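## Task

A 3D-printed bracket sits on the table with one or more ribbed support blocks still attached beneath its overhangs; they are the same plastic and colour as the bracket. Remove every one of them and drop each fully inside the walls of the scrap tray. The bracket must finish resting on the table. It has two slender legs, one beneath each end of its top bar, and snapping either leg off means failure. The 'finished part' reference image shows only the bracket, so anything visible in it is bracket, not support; the 'sliced job' image is empty and carries no information. At the end, open the grippers and move the arms away; anything that stays in place only because the robot holds it does not count.

## Robot and tools

Robot: two arms, left_arm and right_arm, each with a parallel two-finger gripper. Bases in the scene frame: left_arm at (-0.001, +0.353, 0) m, right_arm at (+0.008, -0.283, 0) m. Scene frame: origin on the table top midway between the arms, +x out over the table, +z up, left_arm on the +y side. The names left and right do not refer to image sides. Mounting plates and the metal frame behind the arms are fixed obstacles.

Gripper axes: fingers point along the gripper's own +z; they open and close along its y. The reported end_effector_position is the point between the finger pads, roughly 1 cm back from the tips. Joint ranges (rad): waist -2.618 to 3.054, shoulder 0 to 3.142, elbow 0 to 3.142, wrist pitch -1.571 to 1.571, wrist yaw -1.571 to 1.571, wrist roll -2.094 to 2.094.

Row layout (used by both motion tools): one flat list of 14 numbers covering both arms, each in [-1, 1]: dx, dy, dz, rx, ry, rz, opening for left_arm, then the same seven for right_arm. Always send all 14 even if one arm stays still. dx..rz are an offset, not a pose: relative to the gripper's measured pose at the start, expressed in that gripper's own axes. Scale: 1.0 = 0.6 m for dx, dy, dz and 180 degrees for rotation; rx, ry, rz form a single rotation vector. Opening is absolute, not an offset: +1 = fully open (0.094 m), -1 = closed.

execute_actions(actions): a list of actions; each action is a table of up to 15 rows, each row applied for one 1/30 s control step. A short table repeats its final row for the remaining steps of the 15. Every row's offset is taken from the pose at the start of that action (for the first action in a call, the last pose a result reported), not from the previous row. An empty list just returns state and images.

move(target, speed, blocking): target is one 14-number row as above; its offsets are from the pose in the latest result that showed one. The gripper follows a straight line there; both arms' paths finish together, lasting 0.5 to 10 s (cut off at 10 s). speed is path top speed in m/s, 0.002 to 0.5, default 0.25; turning is capped at twice that in rad/s. Rotation takes the shorter direction. Paths ignore obstacles and the other arm; grippers lag, may stray and may overshoot speed near full reach. Opening is sent at the start. blocking=false returns after 0.5 s while the arm keeps moving; no other motion is accepted until a result shows the move has ended, so use wait or stop.

wait(seconds): 0 to 10; arms hold their last command; returns early if a running move ends. stop(): brakes a running move (needs braking room); fingers keep moving. zoom_image(camera, region): camera is cam_high, cam_low, cam_left_wrist or cam_right_wrist; region [x0, y0, x1, y1] in pixels, origin top-left, at most 504 by 504. show_instructions(): shows the reference images. read_manual(section): licence texts only. finished_scene(scene): ends the given scene irreversibly and reports success; replying without any tool call also ends things.

Controller behaviour: each step the commanded pose is clipped to within 70 mm and 16 degrees of the measured pose, so large offsets need several actions; after an action the arm goes at most to its last clipped pose. Position is favoured over orientation when both cannot be met. Friction may leave the gripper up to about 31 mm from the command, and smaller commands may do nothing. To keep an arm still, send the offset back to where it should be in a reply's first call and zeros afterwards, with its wanted opening.

Results: a state line per arm with end_effector_position (m) and end_effector_quat_wxyz in the scene frame (printed position may be off, more at long reach); Hand target lines show where the controller is driving; grip_measured gives finger opening on the command scale (last joint value is metres, readings off by up to ~1 mm). A move adds a move: line with its ending (done, off_target, moving, held, fault), limits that acted (paced = pose clipped; held = a check blocked steps, after which motion can jump fast) and each gripper's remaining distance. 'pose unreachable' means the clearance check altered that arm's command; 'too close' counts plates and frame as part of the arm; FAULT and MOTOR HOT lines report stops and heating (90 °C stops an arm; 100 °C makes it drop).

Gripping: command an opening below grip_measured to hold; about 0.03 below is firm, less is gentler. Finger force tops out near 50 to 62 N per pad, lower on thin parts.

Cameras: cam_high, cam_low and the two fisheye wrist cameras, 504x504 each, returned in that order; calibration may be slightly off.

Avoid: snapping the bracket's leg(s) by twisting or yanking supports; knocking anything off the table; dropping or slamming parts; fast contacts and targets set deep past contact (both press harder); arms striking or pressing each other; holding loads long enough to overheat. Loose objects may occasionally be nudged. Finish by opening the grippers and withdrawing the arms.

Each tool is called after ">>>" by a JSON object that holds its "fn" and its "kwargs", one argument or row to a line.

Reference images:

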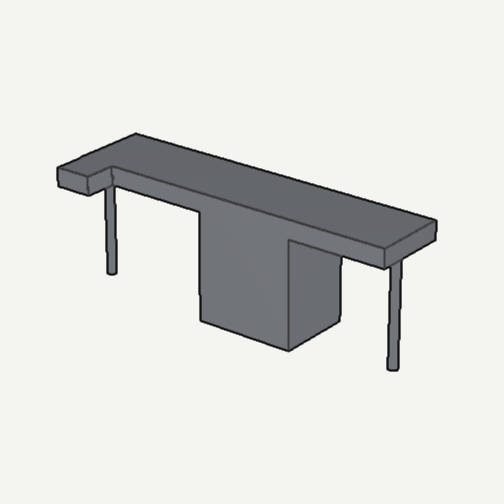

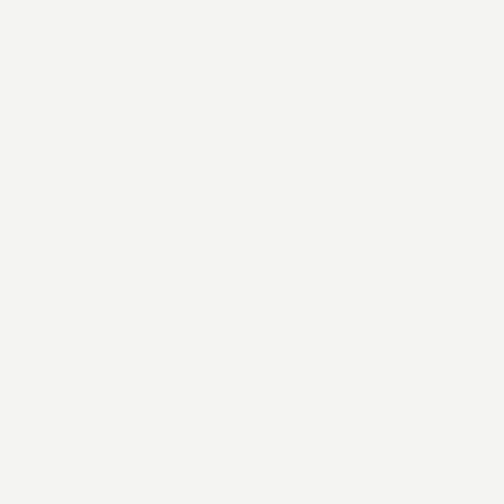

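## Session

>>> {"fn": "execute_actions", "kwargs": {
  "actions": []
}}

Scene clock: 0.00 s.
left_arm: end_effector_position=(+0.3849, +0.4478, +0.3685) grip_measured=+1.000 end_effector_quat_wxyz=(+0.341, -0.306, +0.783, -0.420) | right_arm: end_effector_position=(+0.1298, -0.6997, +0.3147) grip_measured=+1.000 end_effector_quat_wxyz=(+0.665, +0.461, +0.556, +0.190)
Joint positions: left_arm=[ 0.416  1.6    1.836 -1.041  0.959 -0.556  0.094] | right_arm=[-1.66   1.599  1.18   0.278 -1.255  0.837  0.094]
Joint velocities: left_arm=[-0.012  0.007 -0.002  0.081 -0.037 -0.051  0.   ] | right_arm=[-0.002  0.012 -0.017 -0.066  0.022  0.051  0.   ]
Hand target (left_arm): +0.385, +0.448, +0.368; +0.341, -0.306, +0.783, -0.420
Hand target (right_arm): +0.130, -0.700, +0.315; +0.665, +0.461, +0.556, +0.190

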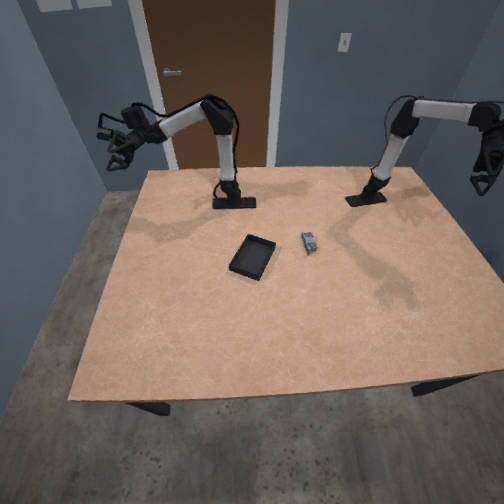

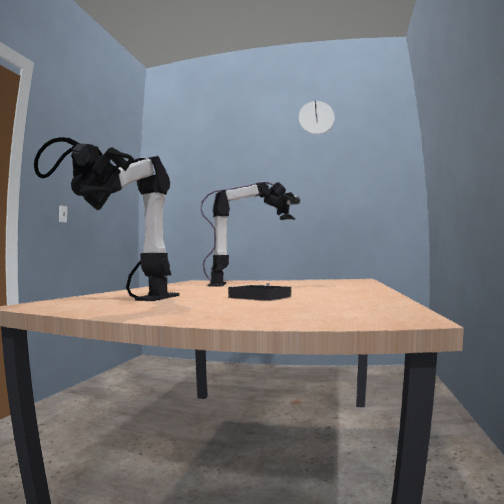

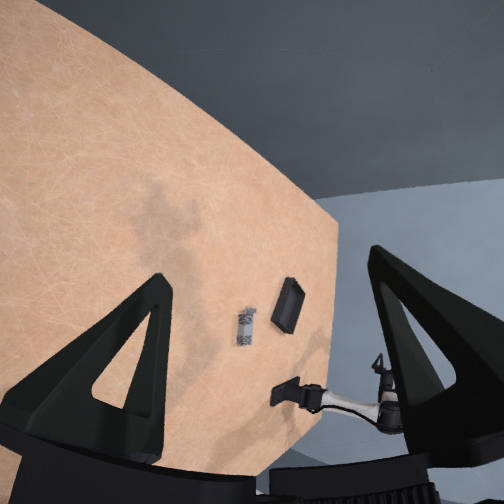

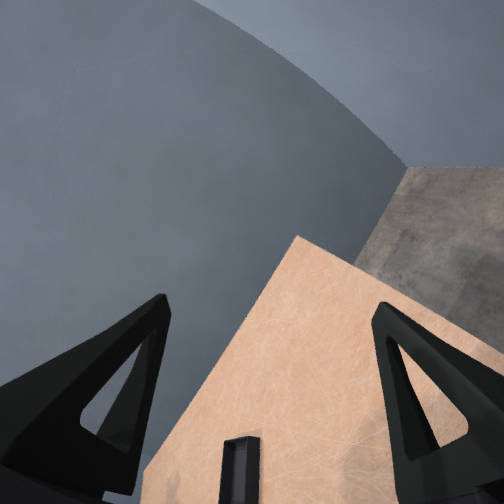

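>>> {"fn": "zoom_image", "kwargs": {
  "camera": "cam_high",
  "region": [285, 220, 335, 265]
}}

>>> {"fn": "zoom_image", "kwargs": {
  "camera": "cam_left_wrist",
  "region": [220, 300, 275, 355]
}}

>>> {"fn": "zoom_image", "kwargs": {
  "camera": "cam_low",
  "region": [225, 270, 295, 305]
}}

Region (285, 220, 335, 265) of cam_high's 504x504 image, scaled by 10.080, with more detail than that image has; it fills the top 454 rows of this view, and the rest is white.

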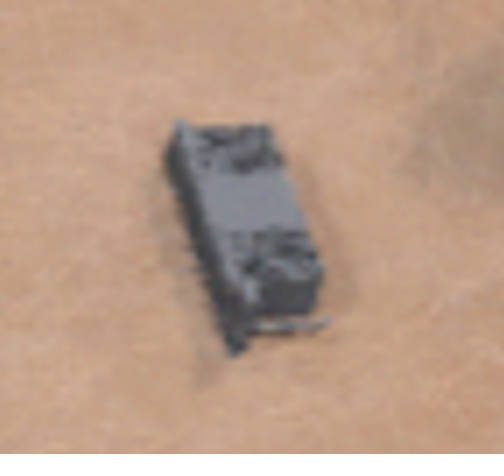

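Region (220, 300, 275, 355) of cam_left_wrist's 504x504 image, scaled by 9.164, with more detail than that image has.

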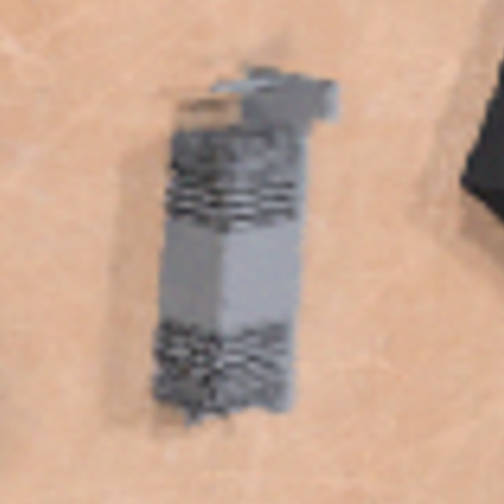

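Region (225, 270, 295, 305) of cam_low's 504x504 image, scaled by 7.200, with more detail than that image has.

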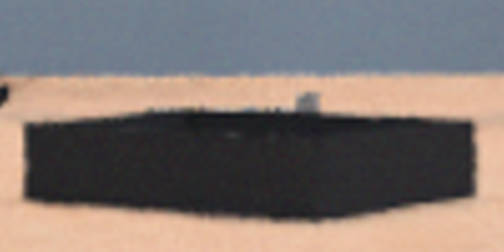

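>>> {"fn": "move", "kwargs": {
  "target": [0.735,0.055,0.352,-0.289,0.234,0.21,0,0.736,0.379,0.135,-0.128,0.051,-0.307,0.3]
}}

Scene clock: 32.30 s.
left_arm: end_effector_position=(+0.2885, +0.0291, +0.1205) grip_measured=+0.002 end_effector_quat_wxyz=(-0.008, +0.005, +1.000, +0.007) | right_arm: end_effector_position=(+0.3980, -0.2779, +0.2590) grip_measured=+0.302 end_effector_quat_wxyz=(+0.710, +0.005, +0.704, +0.004)
Joint positions: left_arm=[-1.026  2.288  2.264 -1.567  0.004 -0.831  0.047] | right_arm=[0.037 1.148 0.513 0.643 0.026 0.012 0.061]
Joint velocities: left_arm=[-0.022 -0.002 -0.007 -0.037  0.051 -0.066  0.   ] | right_arm=[-0.002  0.002 -0.017  0.007  0.051 -0.066 -0.001]
Hand target (left_arm): +0.291, +0.030, +0.126; -0.000, +0.001, +1.000, +0.006
Hand target (right_arm): +0.403, -0.276, +0.262; +0.712, +0.002, +0.703, +0.001
Off the commanded pose (left_arm): 0.010 m, 1 deg.
Off the commanded pose (right_arm): 0.010 m, 1 deg.
joint sent to its limit (left arm) — the command would take joint 4 (wrist pitch) past its lower limit, so that joint was sent only as far as its limit.
move: done
camera_calibration (this result's frames):
cam_left_wrist: T_world_to_cam=[[-0.210228, -0.977358, -0.0240033, 0.0989249], [-0.700607, 0.133484, 0.700951, 0.129523], [-0.681876, 0.164176, -0.712805, 0.380672], [0, 0, 0, 1]] pos_world=[0.371113, 0.0168985, 0.182931]
cam_right_wrist: T_world_to_cam=[[0.0349742, -0.999358, 0.00773141, -0.2846], [-0.558392, -0.0259567, -0.829171, 0.461073], [0.82884, 0.0246825, -0.558942, -0.081966], [0, 0, 0, 1]] pos_world=[0.33535, -0.270426, 0.338694]

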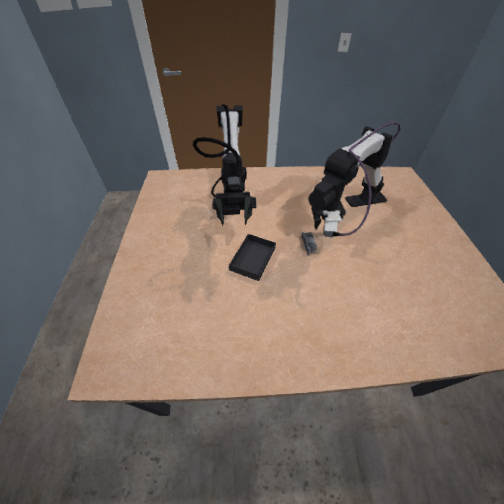

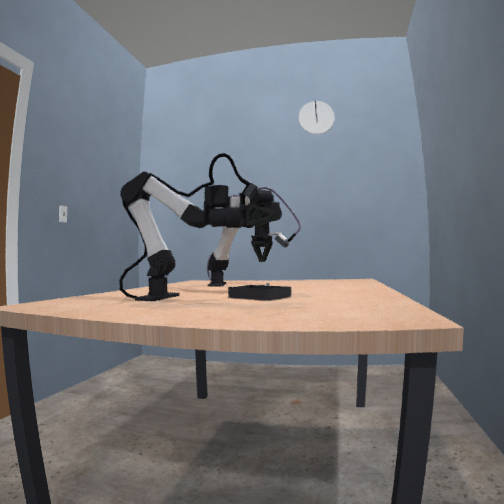

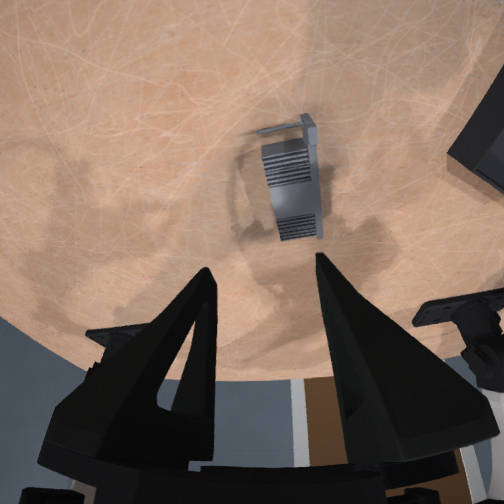

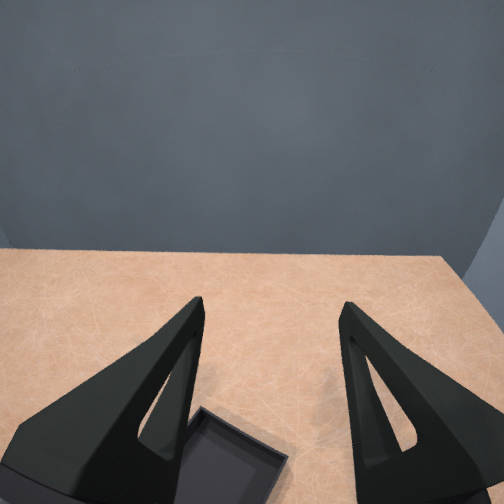

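>>> {"fn": "move", "kwargs": {
  "target": [-0.061,-0.055,0.08,0,0,0,-0.4,0.18,0.2,-0.213,-0.385,-0.385,-0.385,0.3]
}}

>>> {"fn": "zoom_image", "kwargs": {
  "camera": "cam_low",
  "region": [225, 240, 305, 305]
}}

Scene clock: 45.20 s.
left_arm: end_effector_position=(+0.3207, -0.0038, +0.0708) grip_measured=-0.398 end_effector_quat_wxyz=(-0.007, +0.005, +1.000, +0.005) | right_arm: end_effector_position=(+0.2762, -0.1578, +0.1631) grip_measured=+0.301 end_effector_quat_wxyz=(+0.702, -0.705, +0.045, -0.087)
Joint positions: left_arm=[-1.022  2.549  2.531 -1.57   0.003 -0.826  0.028] | right_arm=[-0.169  1.72   0.356  1.579 -1.565 -1.416  0.061]
Joint velocities: left_arm=[-0.007  0.007  0.007 -0.066 -0.007 -0.007  0.   ] | right_arm=[-0.007 -0.007  0.002  0.022 -0.081 -0.037 -0.001]
Hand target (left_arm): +0.324, -0.003, +0.072; -0.005, +0.005, +1.000, +0.003
Hand target (right_arm): +0.270, -0.154, +0.153; +0.704, -0.705, +0.053, -0.068
Off the commanded pose (left_arm): 0.003 m, 0 deg.
Off the commanded pose (right_arm): 0.013 m, 11 deg.
joint sent to its limit (left arm) — the command would take joint 4 (wrist pitch) past its lower limit, so that joint was sent only as far as its limit.
joint sent to its limit (right arm) — the command would take joint 5 (wrist yaw) past its lower limit, so that joint was sent only as far as its limit.
move: off_target (right_arm); limits=paced
camera_calibration (this result's frames):
cam_left_wrist: T_world_to_cam=[[-0.211283, -0.977183, -0.0217606, 0.0725671], [-0.702568, 0.136354, 0.698431, 0.192123], [-0.679527, 0.162855, -0.715347, 0.372043], [0, 0, 0, 1]] pos_world=[0.403125, -0.0158744, 0.133534]
cam_right_wrist: T_world_to_cam=[[-0.0722784, 0.0484109, 0.996209, -0.125862], [0.701825, -0.707226, 0.0852875, -0.288086], [0.708673, 0.705328, 0.0171412, 0.00904994], [0, 0, 0, 1]] pos_world=[0.186675, -0.204032, 0.1498]

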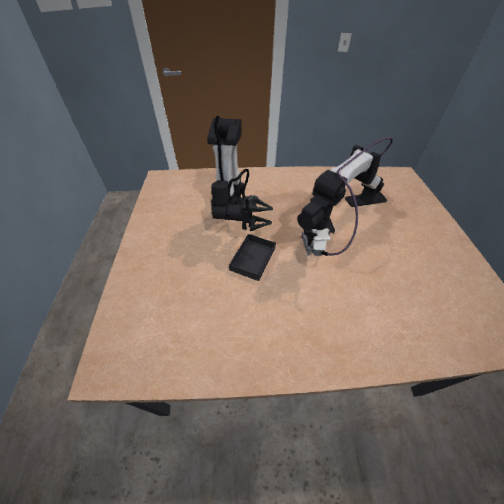

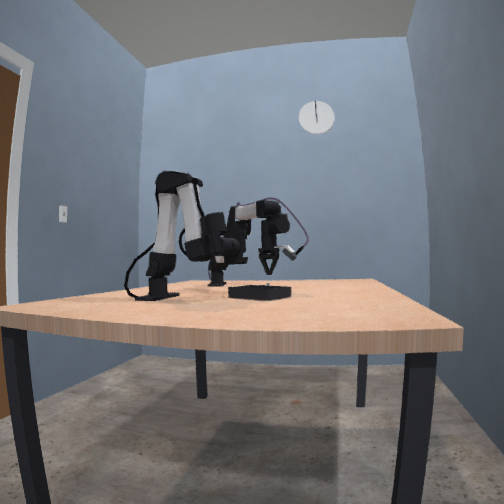

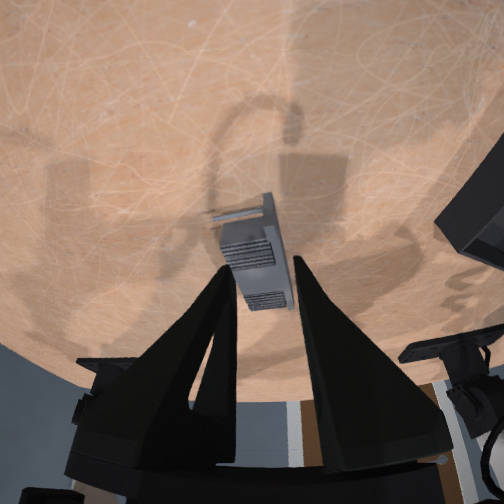

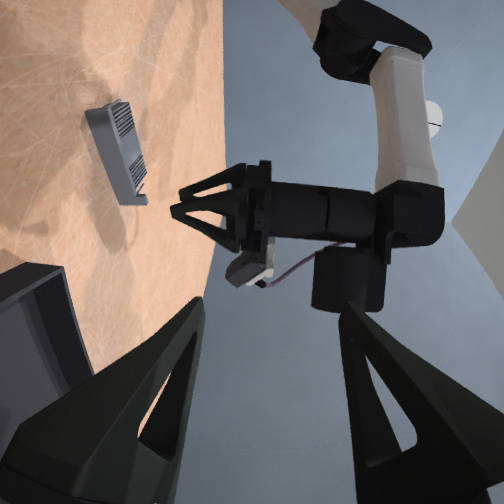

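Region (225, 240, 305, 305) of cam_low's 504x504 image, scaled by 6.300, with more detail than that image has; it fills the top 410 rows of this view, and the rest is white.

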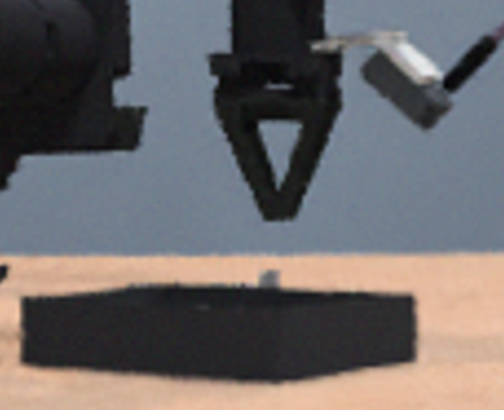

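>>> {"fn": "move", "kwargs": {
  "target": [0,-0.005,0.062,0,0,0,-0.4,0,0,0,0,0.08,0,0.3],
  "speed": 0.05
}}

>>> {"fn": "zoom_image", "kwargs": {
  "camera": "cam_right_wrist",
  "region": [50, 30, 250, 230]
}}

Scene clock: 52.87 s.
left_arm: end_effector_position=(+0.3210, -0.0041, +0.0254) grip_measured=-0.398 end_effector_quat_wxyz=(-0.015, +0.005, +1.000, +0.014) | right_arm: end_effector_position=(+0.2818, -0.1602, +0.1675) grip_measured=+0.301 end_effector_quat_wxyz=(+0.692, -0.688, +0.125, -0.180)
Joint positions: left_arm=[-1.022  2.549  2.349 -1.41   0.003 -0.826  0.028] | right_arm=[-0.149  1.517  0.223  1.373 -1.296 -1.568  0.061]
Joint velocities: left_arm=[-0.007  0.027 -0.017 -0.007 -0.066 -0.037  0.   ] | right_arm=[ 0.012 -0.012  0.002 -0.095  0.095 -0.037  0.   ]
Hand target (left_arm): +0.320, -0.006, +0.034; -0.007, +0.005, +1.000, +0.006
Hand target (right_arm): +0.276, -0.158, +0.164; +0.691, -0.689, +0.132, -0.174
Off the commanded pose (left_arm): 0.009 m, 1 deg.
Off the commanded pose (right_arm): 0.007 m, 1 deg.
move: done
camera_calibration (this result's frames):
cam_left_wrist: T_world_to_cam=[[-0.21171, -0.976709, -0.0348918, 0.0717733], [-0.691938, 0.124579, 0.711127, 0.220308], [-0.690218, 0.174696, -0.702197, 0.343002], [0, 0, 0, 1]] pos_world=[0.404381, -0.0172652, 0.0866928]
cam_right_wrist: T_world_to_cam=[[-0.0791759, 0.052114, 0.995498, -0.127017], [0.504795, -0.859033, 0.0851185, -0.262894], [0.859601, 0.509261, 0.0417078, -0.0713071], [0, 0, 0, 1]] pos_world=[0.183946, -0.182901, 0.151797]

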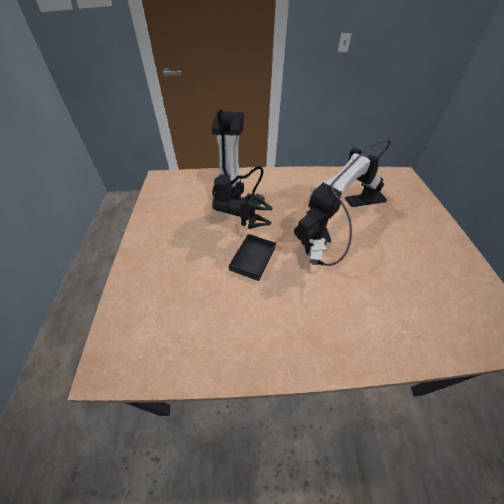

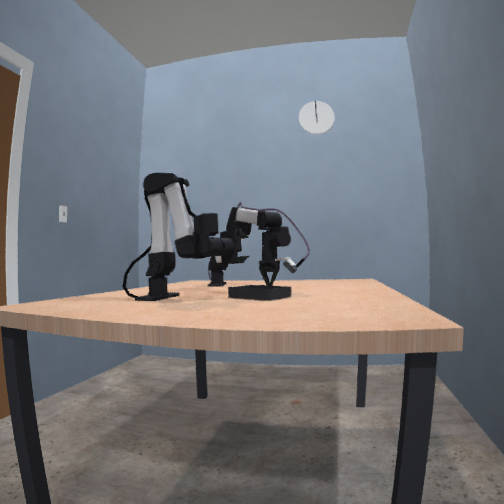

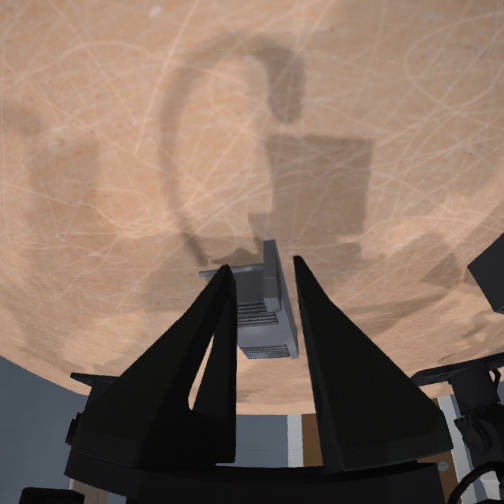

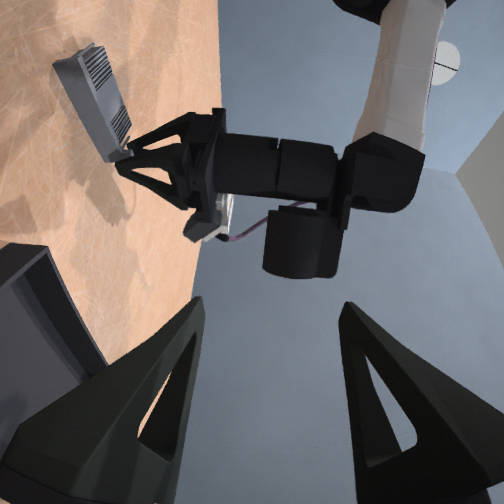

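Region (50, 30, 250, 230) of cam_right_wrist's 504x504 image, scaled by 2.520, with more detail than that image has.

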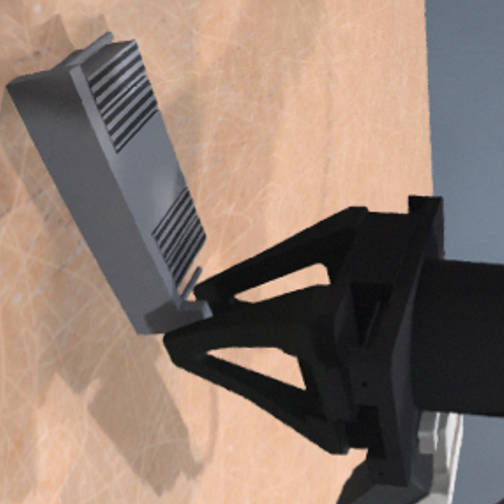

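>>> {"fn": "move", "kwargs": {
  "target": [0.016,-0.005,-0.016,0,0,0,-0.55,0,0,0,0,0,0,0.3],
  "speed": 0.03
}}

>>> {"fn": "zoom_image", "kwargs": {
  "camera": "cam_right_wrist",
  "region": [70, 80, 190, 200]
}}

>>> {"fn": "zoom_image", "kwargs": {
  "camera": "cam_low",
  "region": [245, 260, 295, 300]
}}

Scene clock: 58.07 s.
left_arm: end_effector_position=(+0.3147, -0.0067, +0.0255) grip_measured=-0.548 end_effector_quat_wxyz=(-0.017, +0.006, +1.000, +0.017) | right_arm: end_effector_position=(+0.2822, -0.1605, +0.1668) grip_measured=+0.301 end_effector_quat_wxyz=(+0.691, -0.688, +0.128, -0.180)
Joint positions: left_arm=[-1.035  2.549  2.349 -1.419  0.003 -0.838  0.021] | right_arm=[-0.149  1.516  0.223  1.365 -1.293 -1.572  0.061]
Joint velocities: left_arm=[-0.007 -0.012  0.007  0.007  0.037 -0.022  0.   ] | right_arm=[ 0.012 -0.007 -0.012 -0.095 -0.037  0.022  0.001]
Hand target (left_arm): +0.312, -0.007, +0.035; -0.014, +0.005, +1.000, +0.014
Hand target (right_arm): +0.282, -0.160, +0.168; +0.692, -0.688, +0.125, -0.180
Off the commanded pose (left_arm): 0.010 m, 1 deg.
Off the commanded pose (right_arm): 0.001 m, 0 deg.
move: done
camera_calibration (this result's frames):
cam_left_wrist: T_world_to_cam=[[-0.213055, -0.976191, -0.0407318, 0.0685025], [-0.687719, 0.120223, 0.715953, 0.214728], [-0.69401, 0.18055, -0.696959, 0.340282], [0, 0, 0, 1]] pos_world=[0.398426, -0.0203814, 0.0862177]
cam_right_wrist: T_world_to_cam=[[-0.0753991, 0.0524765, 0.995772, -0.127361], [0.502423, -0.860591, 0.0833957, -0.262568], [0.861328, 0.506586, 0.0385223, -0.0719685], [0, 0, 0, 1]] pos_world=[0.184306, -0.182822, 0.151492]

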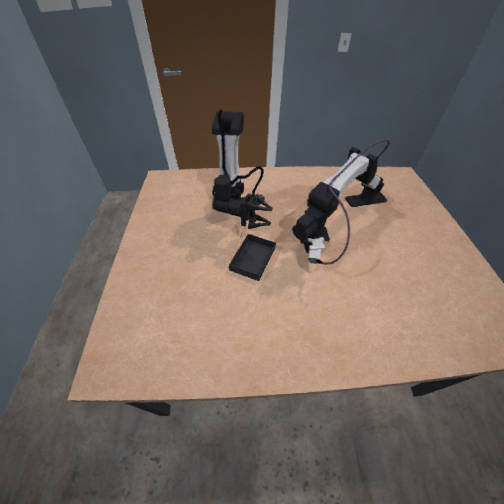

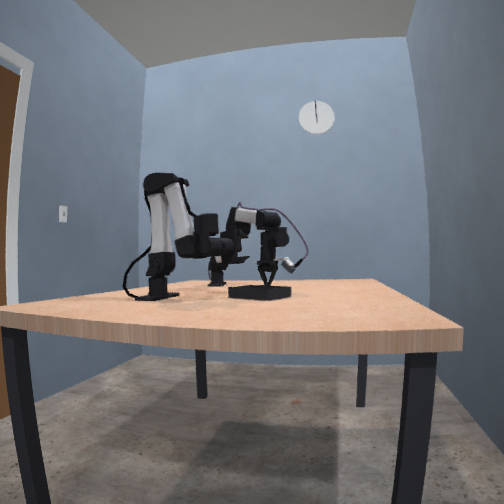

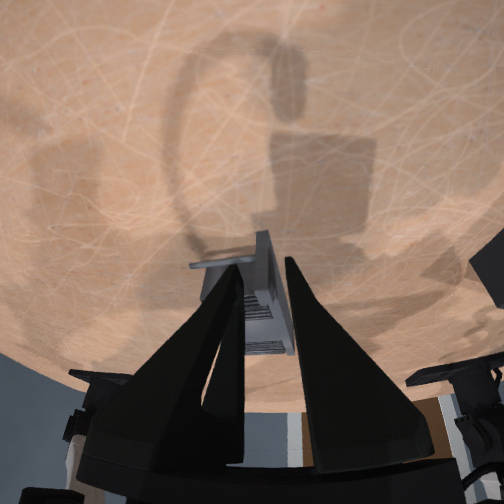

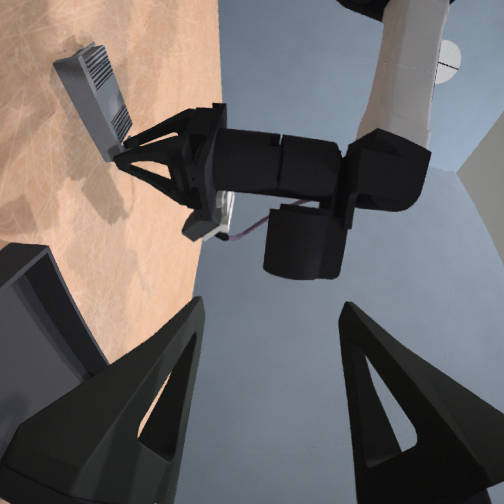

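Region (70, 80, 190, 200) of cam_right_wrist's 504x504 image, scaled by 4.200, with more detail than that image has.

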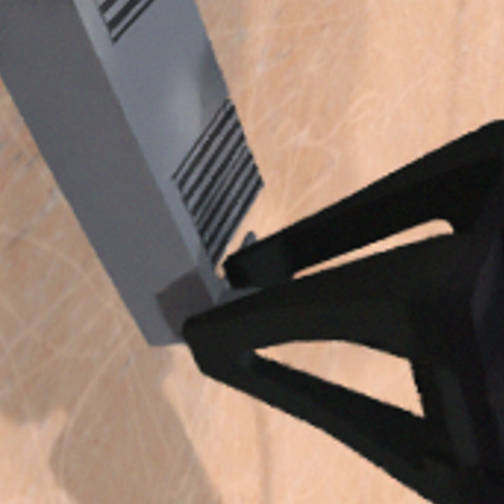

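Region (245, 260, 295, 300) of cam_low's 504x504 image, scaled by 10.080, with more detail than that image has; it fills the top 403 rows of this view, and the rest is white.

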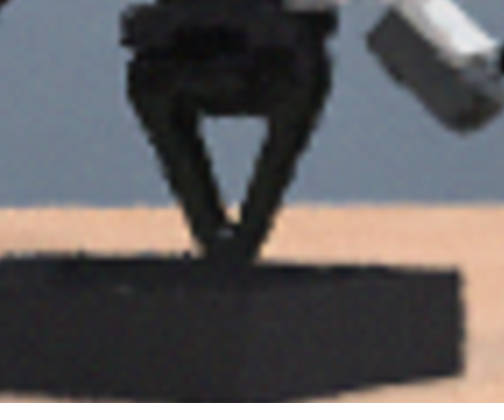

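>>> {"fn": "move", "kwargs": {
  "target": [0,0,-0.016,0,0,0,-0.96,0,0,0,0,0,0,0.3]
}}

>>> {"fn": "move", "kwargs": {
  "target": [0,0.02,-0.08,0,0,0,-0.96,0,0,0,0,0,0,0.3],
  "speed": 0.08
}}

>>> {"fn": "move", "kwargs": {
  "target": [-0.04,0.19,-0.15,0,-0.01,0,-0.96,-0.13,0.025,0.233,0,-0.11,0.015,0.3],
  "speed": 0.1
}}

>>> {"fn": "zoom_image", "kwargs": {
  "camera": "cam_high",
  "region": [260, 170, 380, 270]
}}

Scene clock: 65.50 s.
left_arm: end_effector_position=(+0.3141, -0.0060, +0.0326) grip_measured=-0.905 end_effector_quat_wxyz=(-0.018, +0.005, +1.000, +0.018) | right_arm: end_effector_position=(+0.2822, -0.1605, +0.1668) grip_measured=+0.301 end_effector_quat_wxyz=(+0.691, -0.688, +0.128, -0.180)
Joint positions: left_arm=[-1.035  2.549  2.376 -1.45   0.003 -0.839  0.004] | right_arm=[-0.149  1.516  0.223  1.365 -1.293 -1.572  0.061]
Joint velocities: left_arm=[ 0.002  0.002 -0.002 -0.066  0.022 -0.037  0.001] | right_arm=[ 0.007  0.002  0.002 -0.037 -0.066  0.022 -0.001]
Hand target (left_arm): +0.315, -0.007, +0.035; -0.017, +0.006, +1.000, +0.017
Hand target (right_arm): +0.282, -0.160, +0.167; +0.691, -0.688, +0.128, -0.180
Off the commanded pose (left_arm): 0.003 m, 0 deg.
Off the commanded pose (right_arm): 0.000 m, 0 deg.
move: done
camera_calibration (this result's frames):
cam_left_wrist: T_world_to_cam=[[-0.212373, -0.97628, -0.0421207, 0.0691774], [-0.686747, 0.118448, 0.717181, 0.208818], [-0.695181, 0.181236, -0.695612, 0.344959], [0, 0, 0, 1]] pos_world=[0.397905, -0.0197164, 0.0931113]
cam_right_wrist: T_world_to_cam=[[-0.0753991, 0.0524765, 0.995772, -0.127361], [0.502423, -0.860591, 0.0833957, -0.262568], [0.861328, 0.506586, 0.0385223, -0.0719685], [0, 0, 0, 1]] pos_world=[0.184306, -0.182822, 0.151492]

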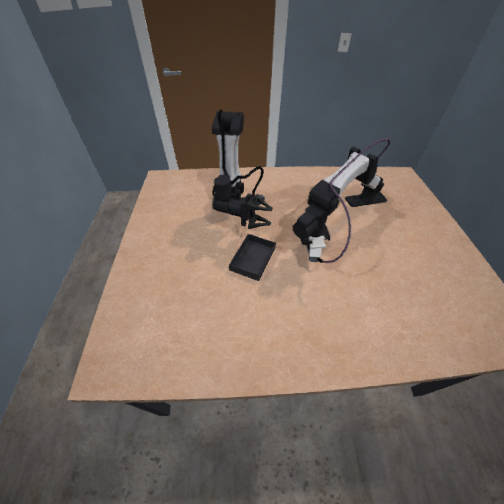

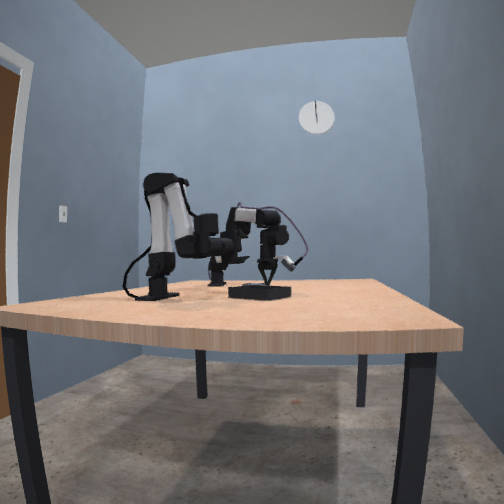

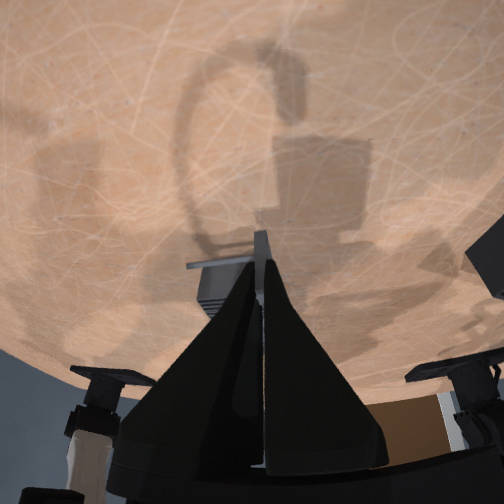

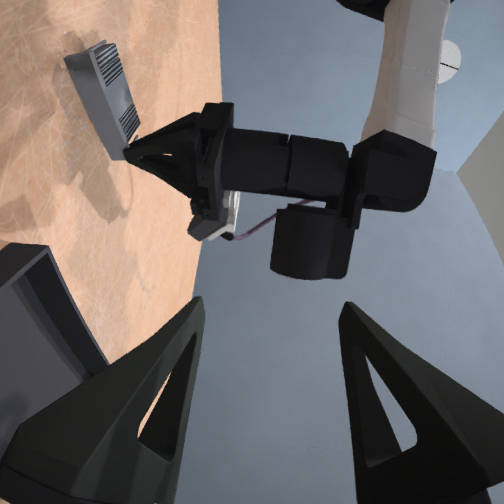

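Scene clock: 66.50 s.
left_arm: end_effector_position=(+0.3130, +0.0026, +0.0704) grip_measured=-0.905 end_effector_quat_wxyz=(-0.016, +0.005, +1.000, +0.015) | right_arm: end_effector_position=(+0.2822, -0.1605, +0.1668) grip_measured=+0.301 end_effector_quat_wxyz=(+0.691, -0.688, +0.128, -0.180)
Joint positions: left_arm=[-1.025  2.517  2.468 -1.567  0.003 -0.829  0.004] | right_arm=[-0.149  1.516  0.223  1.365 -1.293 -1.572  0.061]
Joint velocities: left_arm=[-0.002 -0.017  0.002 -0.022  0.051 -0.022 -0.   ] | right_arm=[-0.007  0.012 -0.002 -0.007  0.066 -0.081 -0.   ]
Hand target (left_arm): +0.315, +0.005, +0.081; -0.010, +0.005, +1.000, +0.009
Hand target (right_arm): +0.282, -0.160, +0.167; +0.691, -0.688, +0.128, -0.180
Off the commanded pose (left_arm): 0.011 m, 0 deg.
Off the commanded pose (right_arm): 0.000 m, 0 deg.
joint sent to its limit (left arm) — the command would take joint 4 (wrist pitch) past its lower limit, so that joint was sent only as far as its limit.
move: off_target (left_arm)
camera_calibration (this result's frames):
cam_left_wrist: T_world_to_cam=[[-0.212193, -0.976502, -0.0376611, 0.0785836], [-0.689764, 0.122363, 0.71362, 0.181066], [-0.692243, 0.177403, -0.69952, 0.368307], [0, 0, 0, 1]] pos_world=[0.396526, -0.0107574, 0.131386]
cam_right_wrist: T_world_to_cam=[[-0.0753991, 0.0524765, 0.995772, -0.127361], [0.502423, -0.860591, 0.0833957, -0.262568], [0.861328, 0.506586, 0.0385223, -0.0719685], [0, 0, 0, 1]] pos_world=[0.184306, -0.182822, 0.151492]

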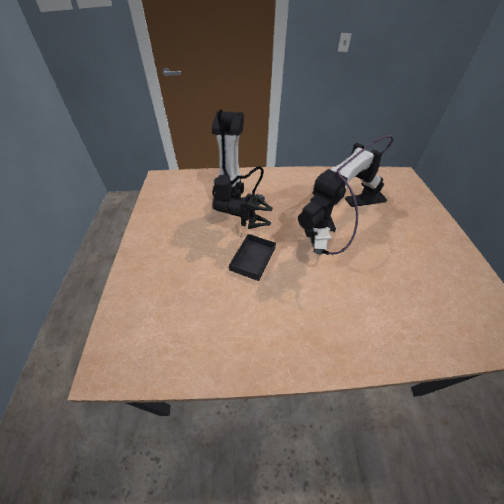

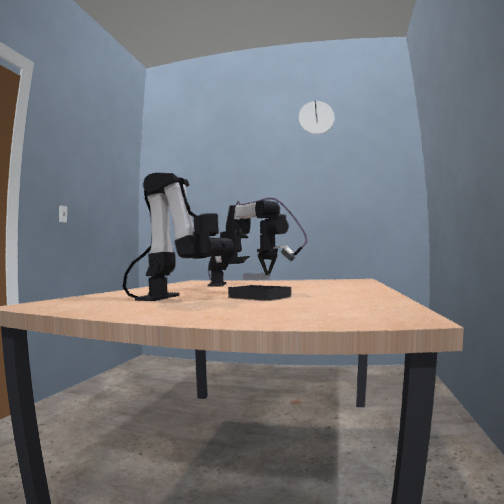

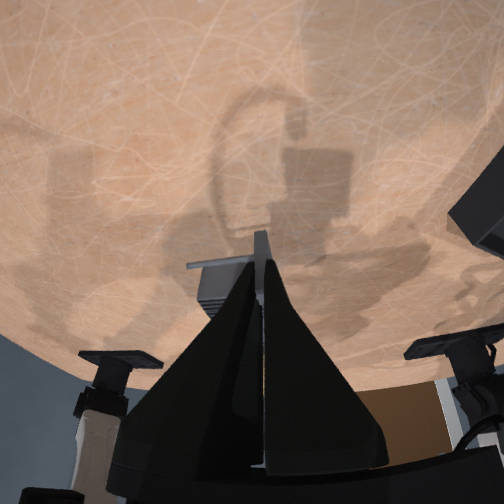

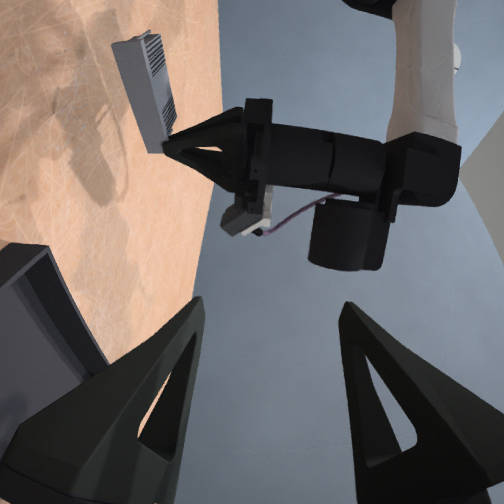

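Scene clock: 68.60 s.
left_arm: end_effector_position=(+0.3419, +0.1080, +0.1606) grip_measured=-0.905 end_effector_quat_wxyz=(+0.025, +0.004, +1.000, -0.012) | right_arm: end_effector_position=(+0.2670, -0.0044, +0.1543) grip_measured=+0.301 end_effector_quat_wxyz=(+0.712, -0.700, +0.015, -0.049)
Joint positions: left_arm=[-0.811  2.161  2.216 -1.571 -0.011 -0.618  0.004] | right_arm=[ 0.429  1.781  0.454  1.365 -1.063 -1.585  0.061]
Joint velocities: left_arm=[-0.022 -0.022 -0.012 -0.037  0.022  0.051  0.001] | right_arm=[ 0.007  0.012 -0.012 -0.022 -0.022 -0.022  0.   ]
Hand target (left_arm): +0.339, +0.114, +0.162; +0.025, +0.006, +1.000, -0.005
Hand target (right_arm): +0.272, -0.000, +0.150; +0.710, -0.703, +0.023, -0.043
Off the commanded pose (left_arm): 0.006 m, 4 deg.
Off the commanded pose (right_arm): 0.008 m, 1 deg.
joint sent to its limit (left arm) — the command would take joint 4 (wrist pitch) past its lower limit, so that joint was sent only as far as its limit.
move: off_target (left_arm)
camera_calibration (this result's frames):
cam_left_wrist: T_world_to_cam=[[-0.207755, -0.978179, -0.0021094, 0.183974], [-0.746036, 0.157055, 0.64712, 0.149932], [-0.632668, 0.136016, -0.762385, 0.426862], [0, 0, 0, 1]] pos_world=[0.420138, 0.0983519, 0.228797]
cam_right_wrist: T_world_to_cam=[[-0.06507, 0.0231499, 0.997612, -0.127364], [0.767034, -0.638321, 0.0648428, -0.18636], [0.638298, 0.769422, 0.0237788, -0.0744279], [0, 0, 0, 1]] pos_world=[0.182164, -0.0587423, 0.140914]

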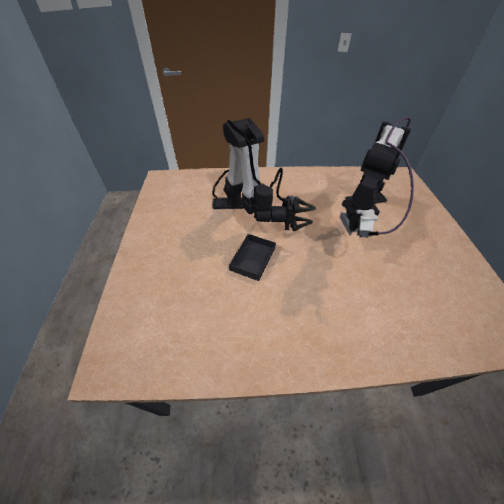

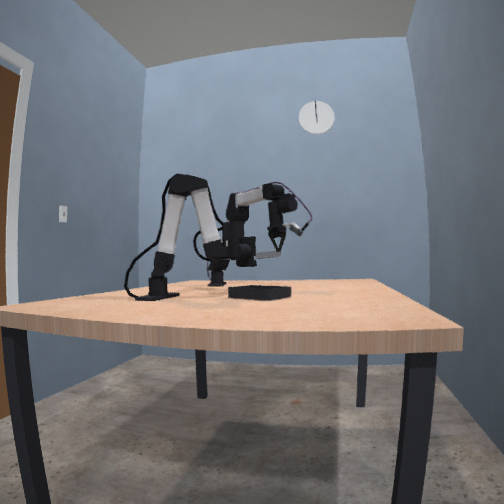

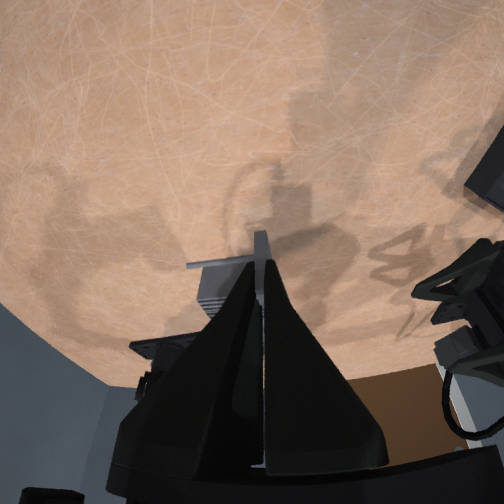

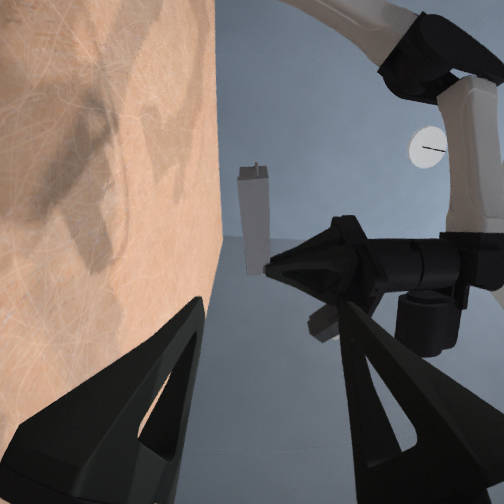

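Region (260, 170, 380, 270) of cam_high's 504x504 image, scaled by 4.200, with more detail than that image has.

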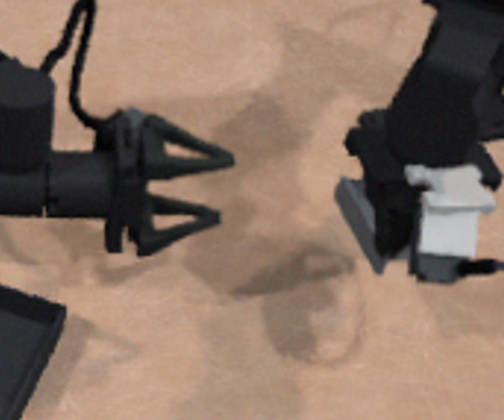

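>>> {"fn": "move", "kwargs": {
  "target": [0,0,0,0,0,0,-0.96,0.055,0.012,0.153,0,-0.02,0,0],
  "speed": 0.1
}}

>>> {"fn": "zoom_image", "kwargs": {
  "camera": "cam_high",
  "region": [290, 180, 380, 260]
}}

Scene clock: 74.20 s.
left_arm: end_effector_position=(+0.3419, +0.1080, +0.1606) grip_measured=-0.905 end_effector_quat_wxyz=(+0.025, +0.005, +1.000, -0.012) | right_arm: end_effector_position=(+0.3045, +0.0787, +0.1569) grip_measured=+0.001 end_effector_quat_wxyz=(+0.718, -0.696, -0.013, -0.032)
Joint positions: left_arm=[-0.811  2.161  2.216 -1.571 -0.011 -0.615  0.004] | right_arm=[ 0.589  2.     0.802  1.254 -0.966 -1.588  0.047]
Joint velocities: left_arm=[-0.007  0.002 -0.002 -0.066 -0.095  0.007 -0.   ] | right_arm=[-0.012 -0.002 -0.017 -0.007  0.007 -0.081 -0.   ]
Hand target (left_arm): +0.342, +0.108, +0.161; +0.025, +0.004, +1.000, -0.012
Hand target (right_arm): +0.308, +0.084, +0.148; +0.713, -0.701, -0.007, -0.027
Off the commanded pose (left_arm): 0.000 m, 0 deg.
Off the commanded pose (right_arm): 0.009 m, 1 deg.
move: done
camera_calibration (this result's frames):
cam_left_wrist: T_world_to_cam=[[-0.210362, -0.977621, -0.00225339, 0.184828], [-0.745654, 0.158957, 0.647095, 0.149601], [-0.632256, 0.137805, -0.762406, 0.426531], [0, 0, 0, 1]] pos_world=[0.420108, 0.098134, 0.2288]
cam_right_wrist: T_world_to_cam=[[-0.0832491, 0.00571582, 0.996512, -0.122409], [0.805212, -0.588764, 0.0706448, -0.178706], [0.587115, 0.808285, 0.0444116, -0.153098], [0, 0, 0, 1]] pos_world=[0.223592, 0.0192308, 0.141406]

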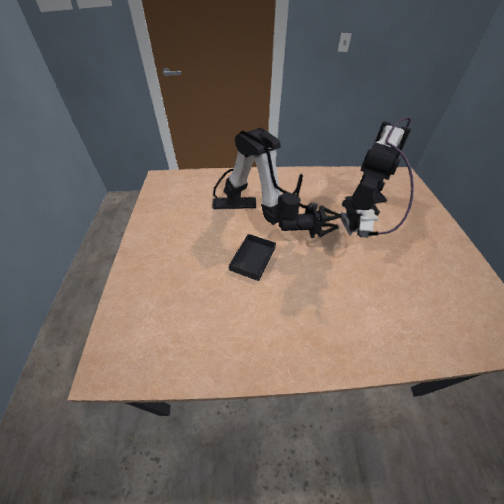

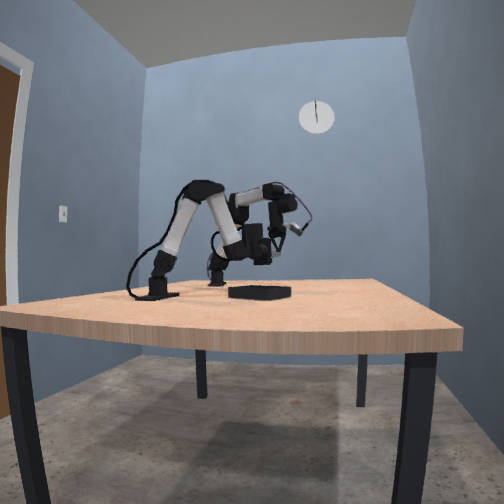

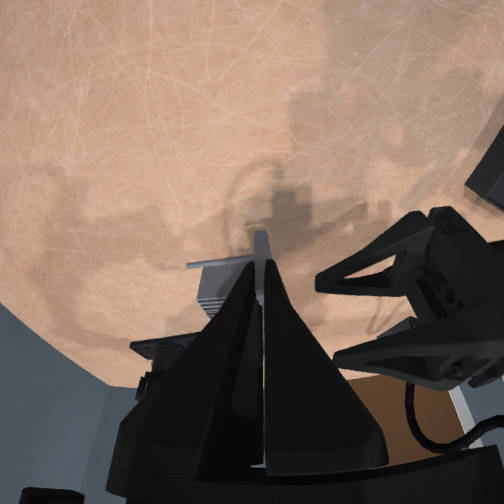

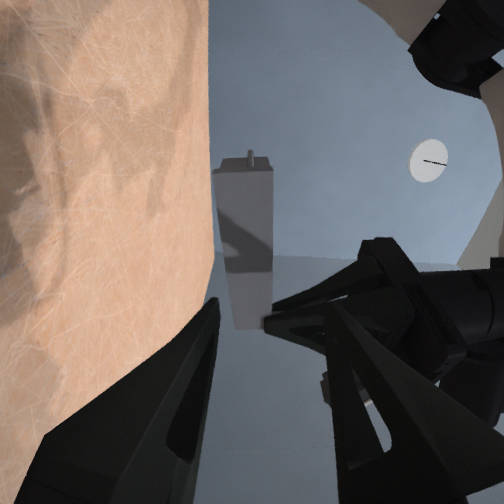

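Region (290, 180, 380, 260) of cam_high's 504x504 image, scaled by 5.600, with more detail than that image has.

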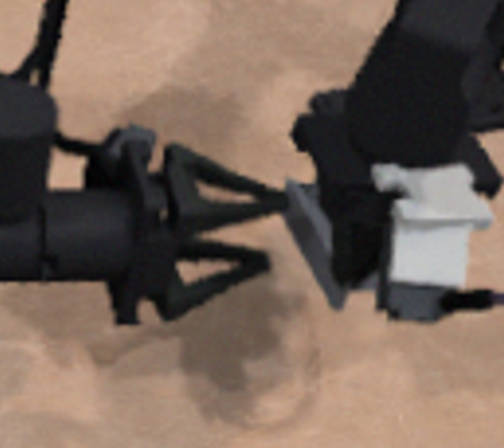

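>>> {"fn": "move", "kwargs": {
  "target": [0,0,0,0,0,0,-0.96,0,0.035,0.01,-0.01,0,0,0],
  "speed": 0.05
}}

Scene clock: 78.90 s.
left_arm: end_effector_position=(+0.3419, +0.1080, +0.1606) grip_measured=-0.905 end_effector_quat_wxyz=(+0.025, +0.005, +1.000, -0.012) | right_arm: end_effector_position=(+0.3044, +0.0810, +0.1457) grip_measured=+0.001 end_effector_quat_wxyz=(+0.712, -0.701, -0.018, -0.038)
Joint positions: left_arm=[-0.811  2.161  2.216 -1.571 -0.011 -0.615  0.004] | right_arm=[ 0.595  2.025  0.802  1.251 -0.96  -1.626  0.047]
Joint velocities: left_arm=[ 0.012 -0.012 -0.007 -0.007 -0.066 -0.037 -0.001] | right_arm=[-0.012 -0.002 -0.002 -0.051 -0.066 -0.022 -0.   ]
Hand target (left_arm): +0.342, +0.108, +0.161; +0.025, +0.005, +1.000, -0.012
Hand target (right_arm): +0.305, +0.085, +0.136; +0.707, -0.707, -0.013, -0.032
Off the commanded pose (left_arm): 0.000 m, 0 deg.
Off the commanded pose (right_arm): 0.011 m, 1 deg.
move: off_target (right_arm)
camera_calibration (this result's frames):
cam_left_wrist: T_world_to_cam=[[-0.210362, -0.977621, -0.00225339, 0.184828], [-0.745654, 0.158957, 0.647095, 0.149601], [-0.632256, 0.137805, -0.762406, 0.426531], [0, 0, 0, 1]] pos_world=[0.420108, 0.098134, 0.2288]
cam_right_wrist: T_world_to_cam=[[-0.0971507, 0.0220754, 0.995025, -0.108152], [0.803097, -0.588785, 0.0914742, -0.178917], [0.587875, 0.807988, 0.0394722, -0.153854], [0, 0, 0, 1]] pos_world=[0.223628, 0.0213563, 0.130053]

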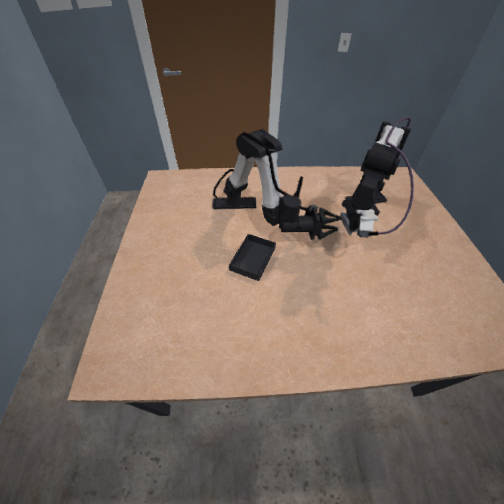

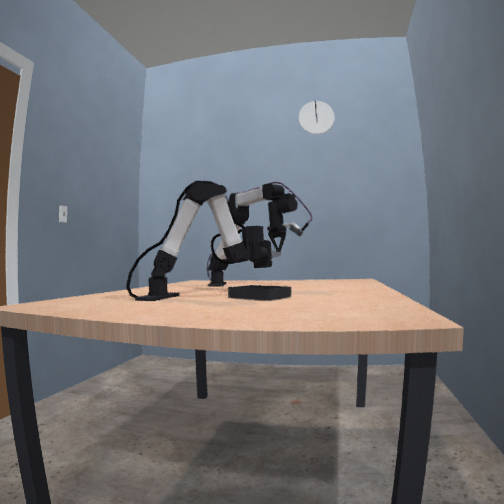

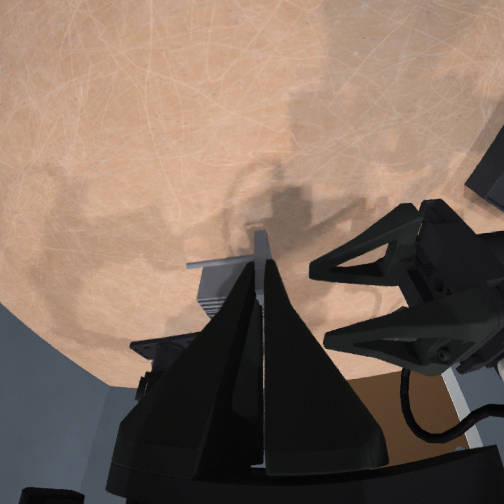

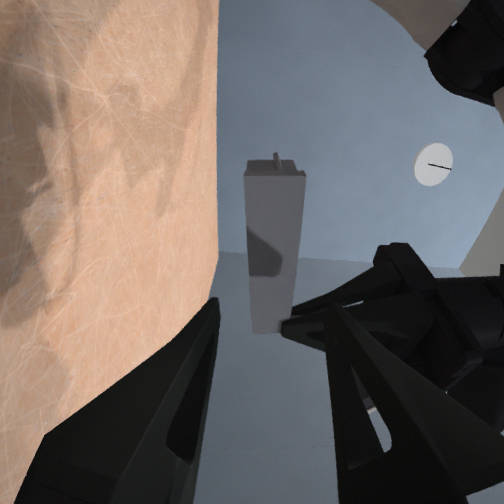

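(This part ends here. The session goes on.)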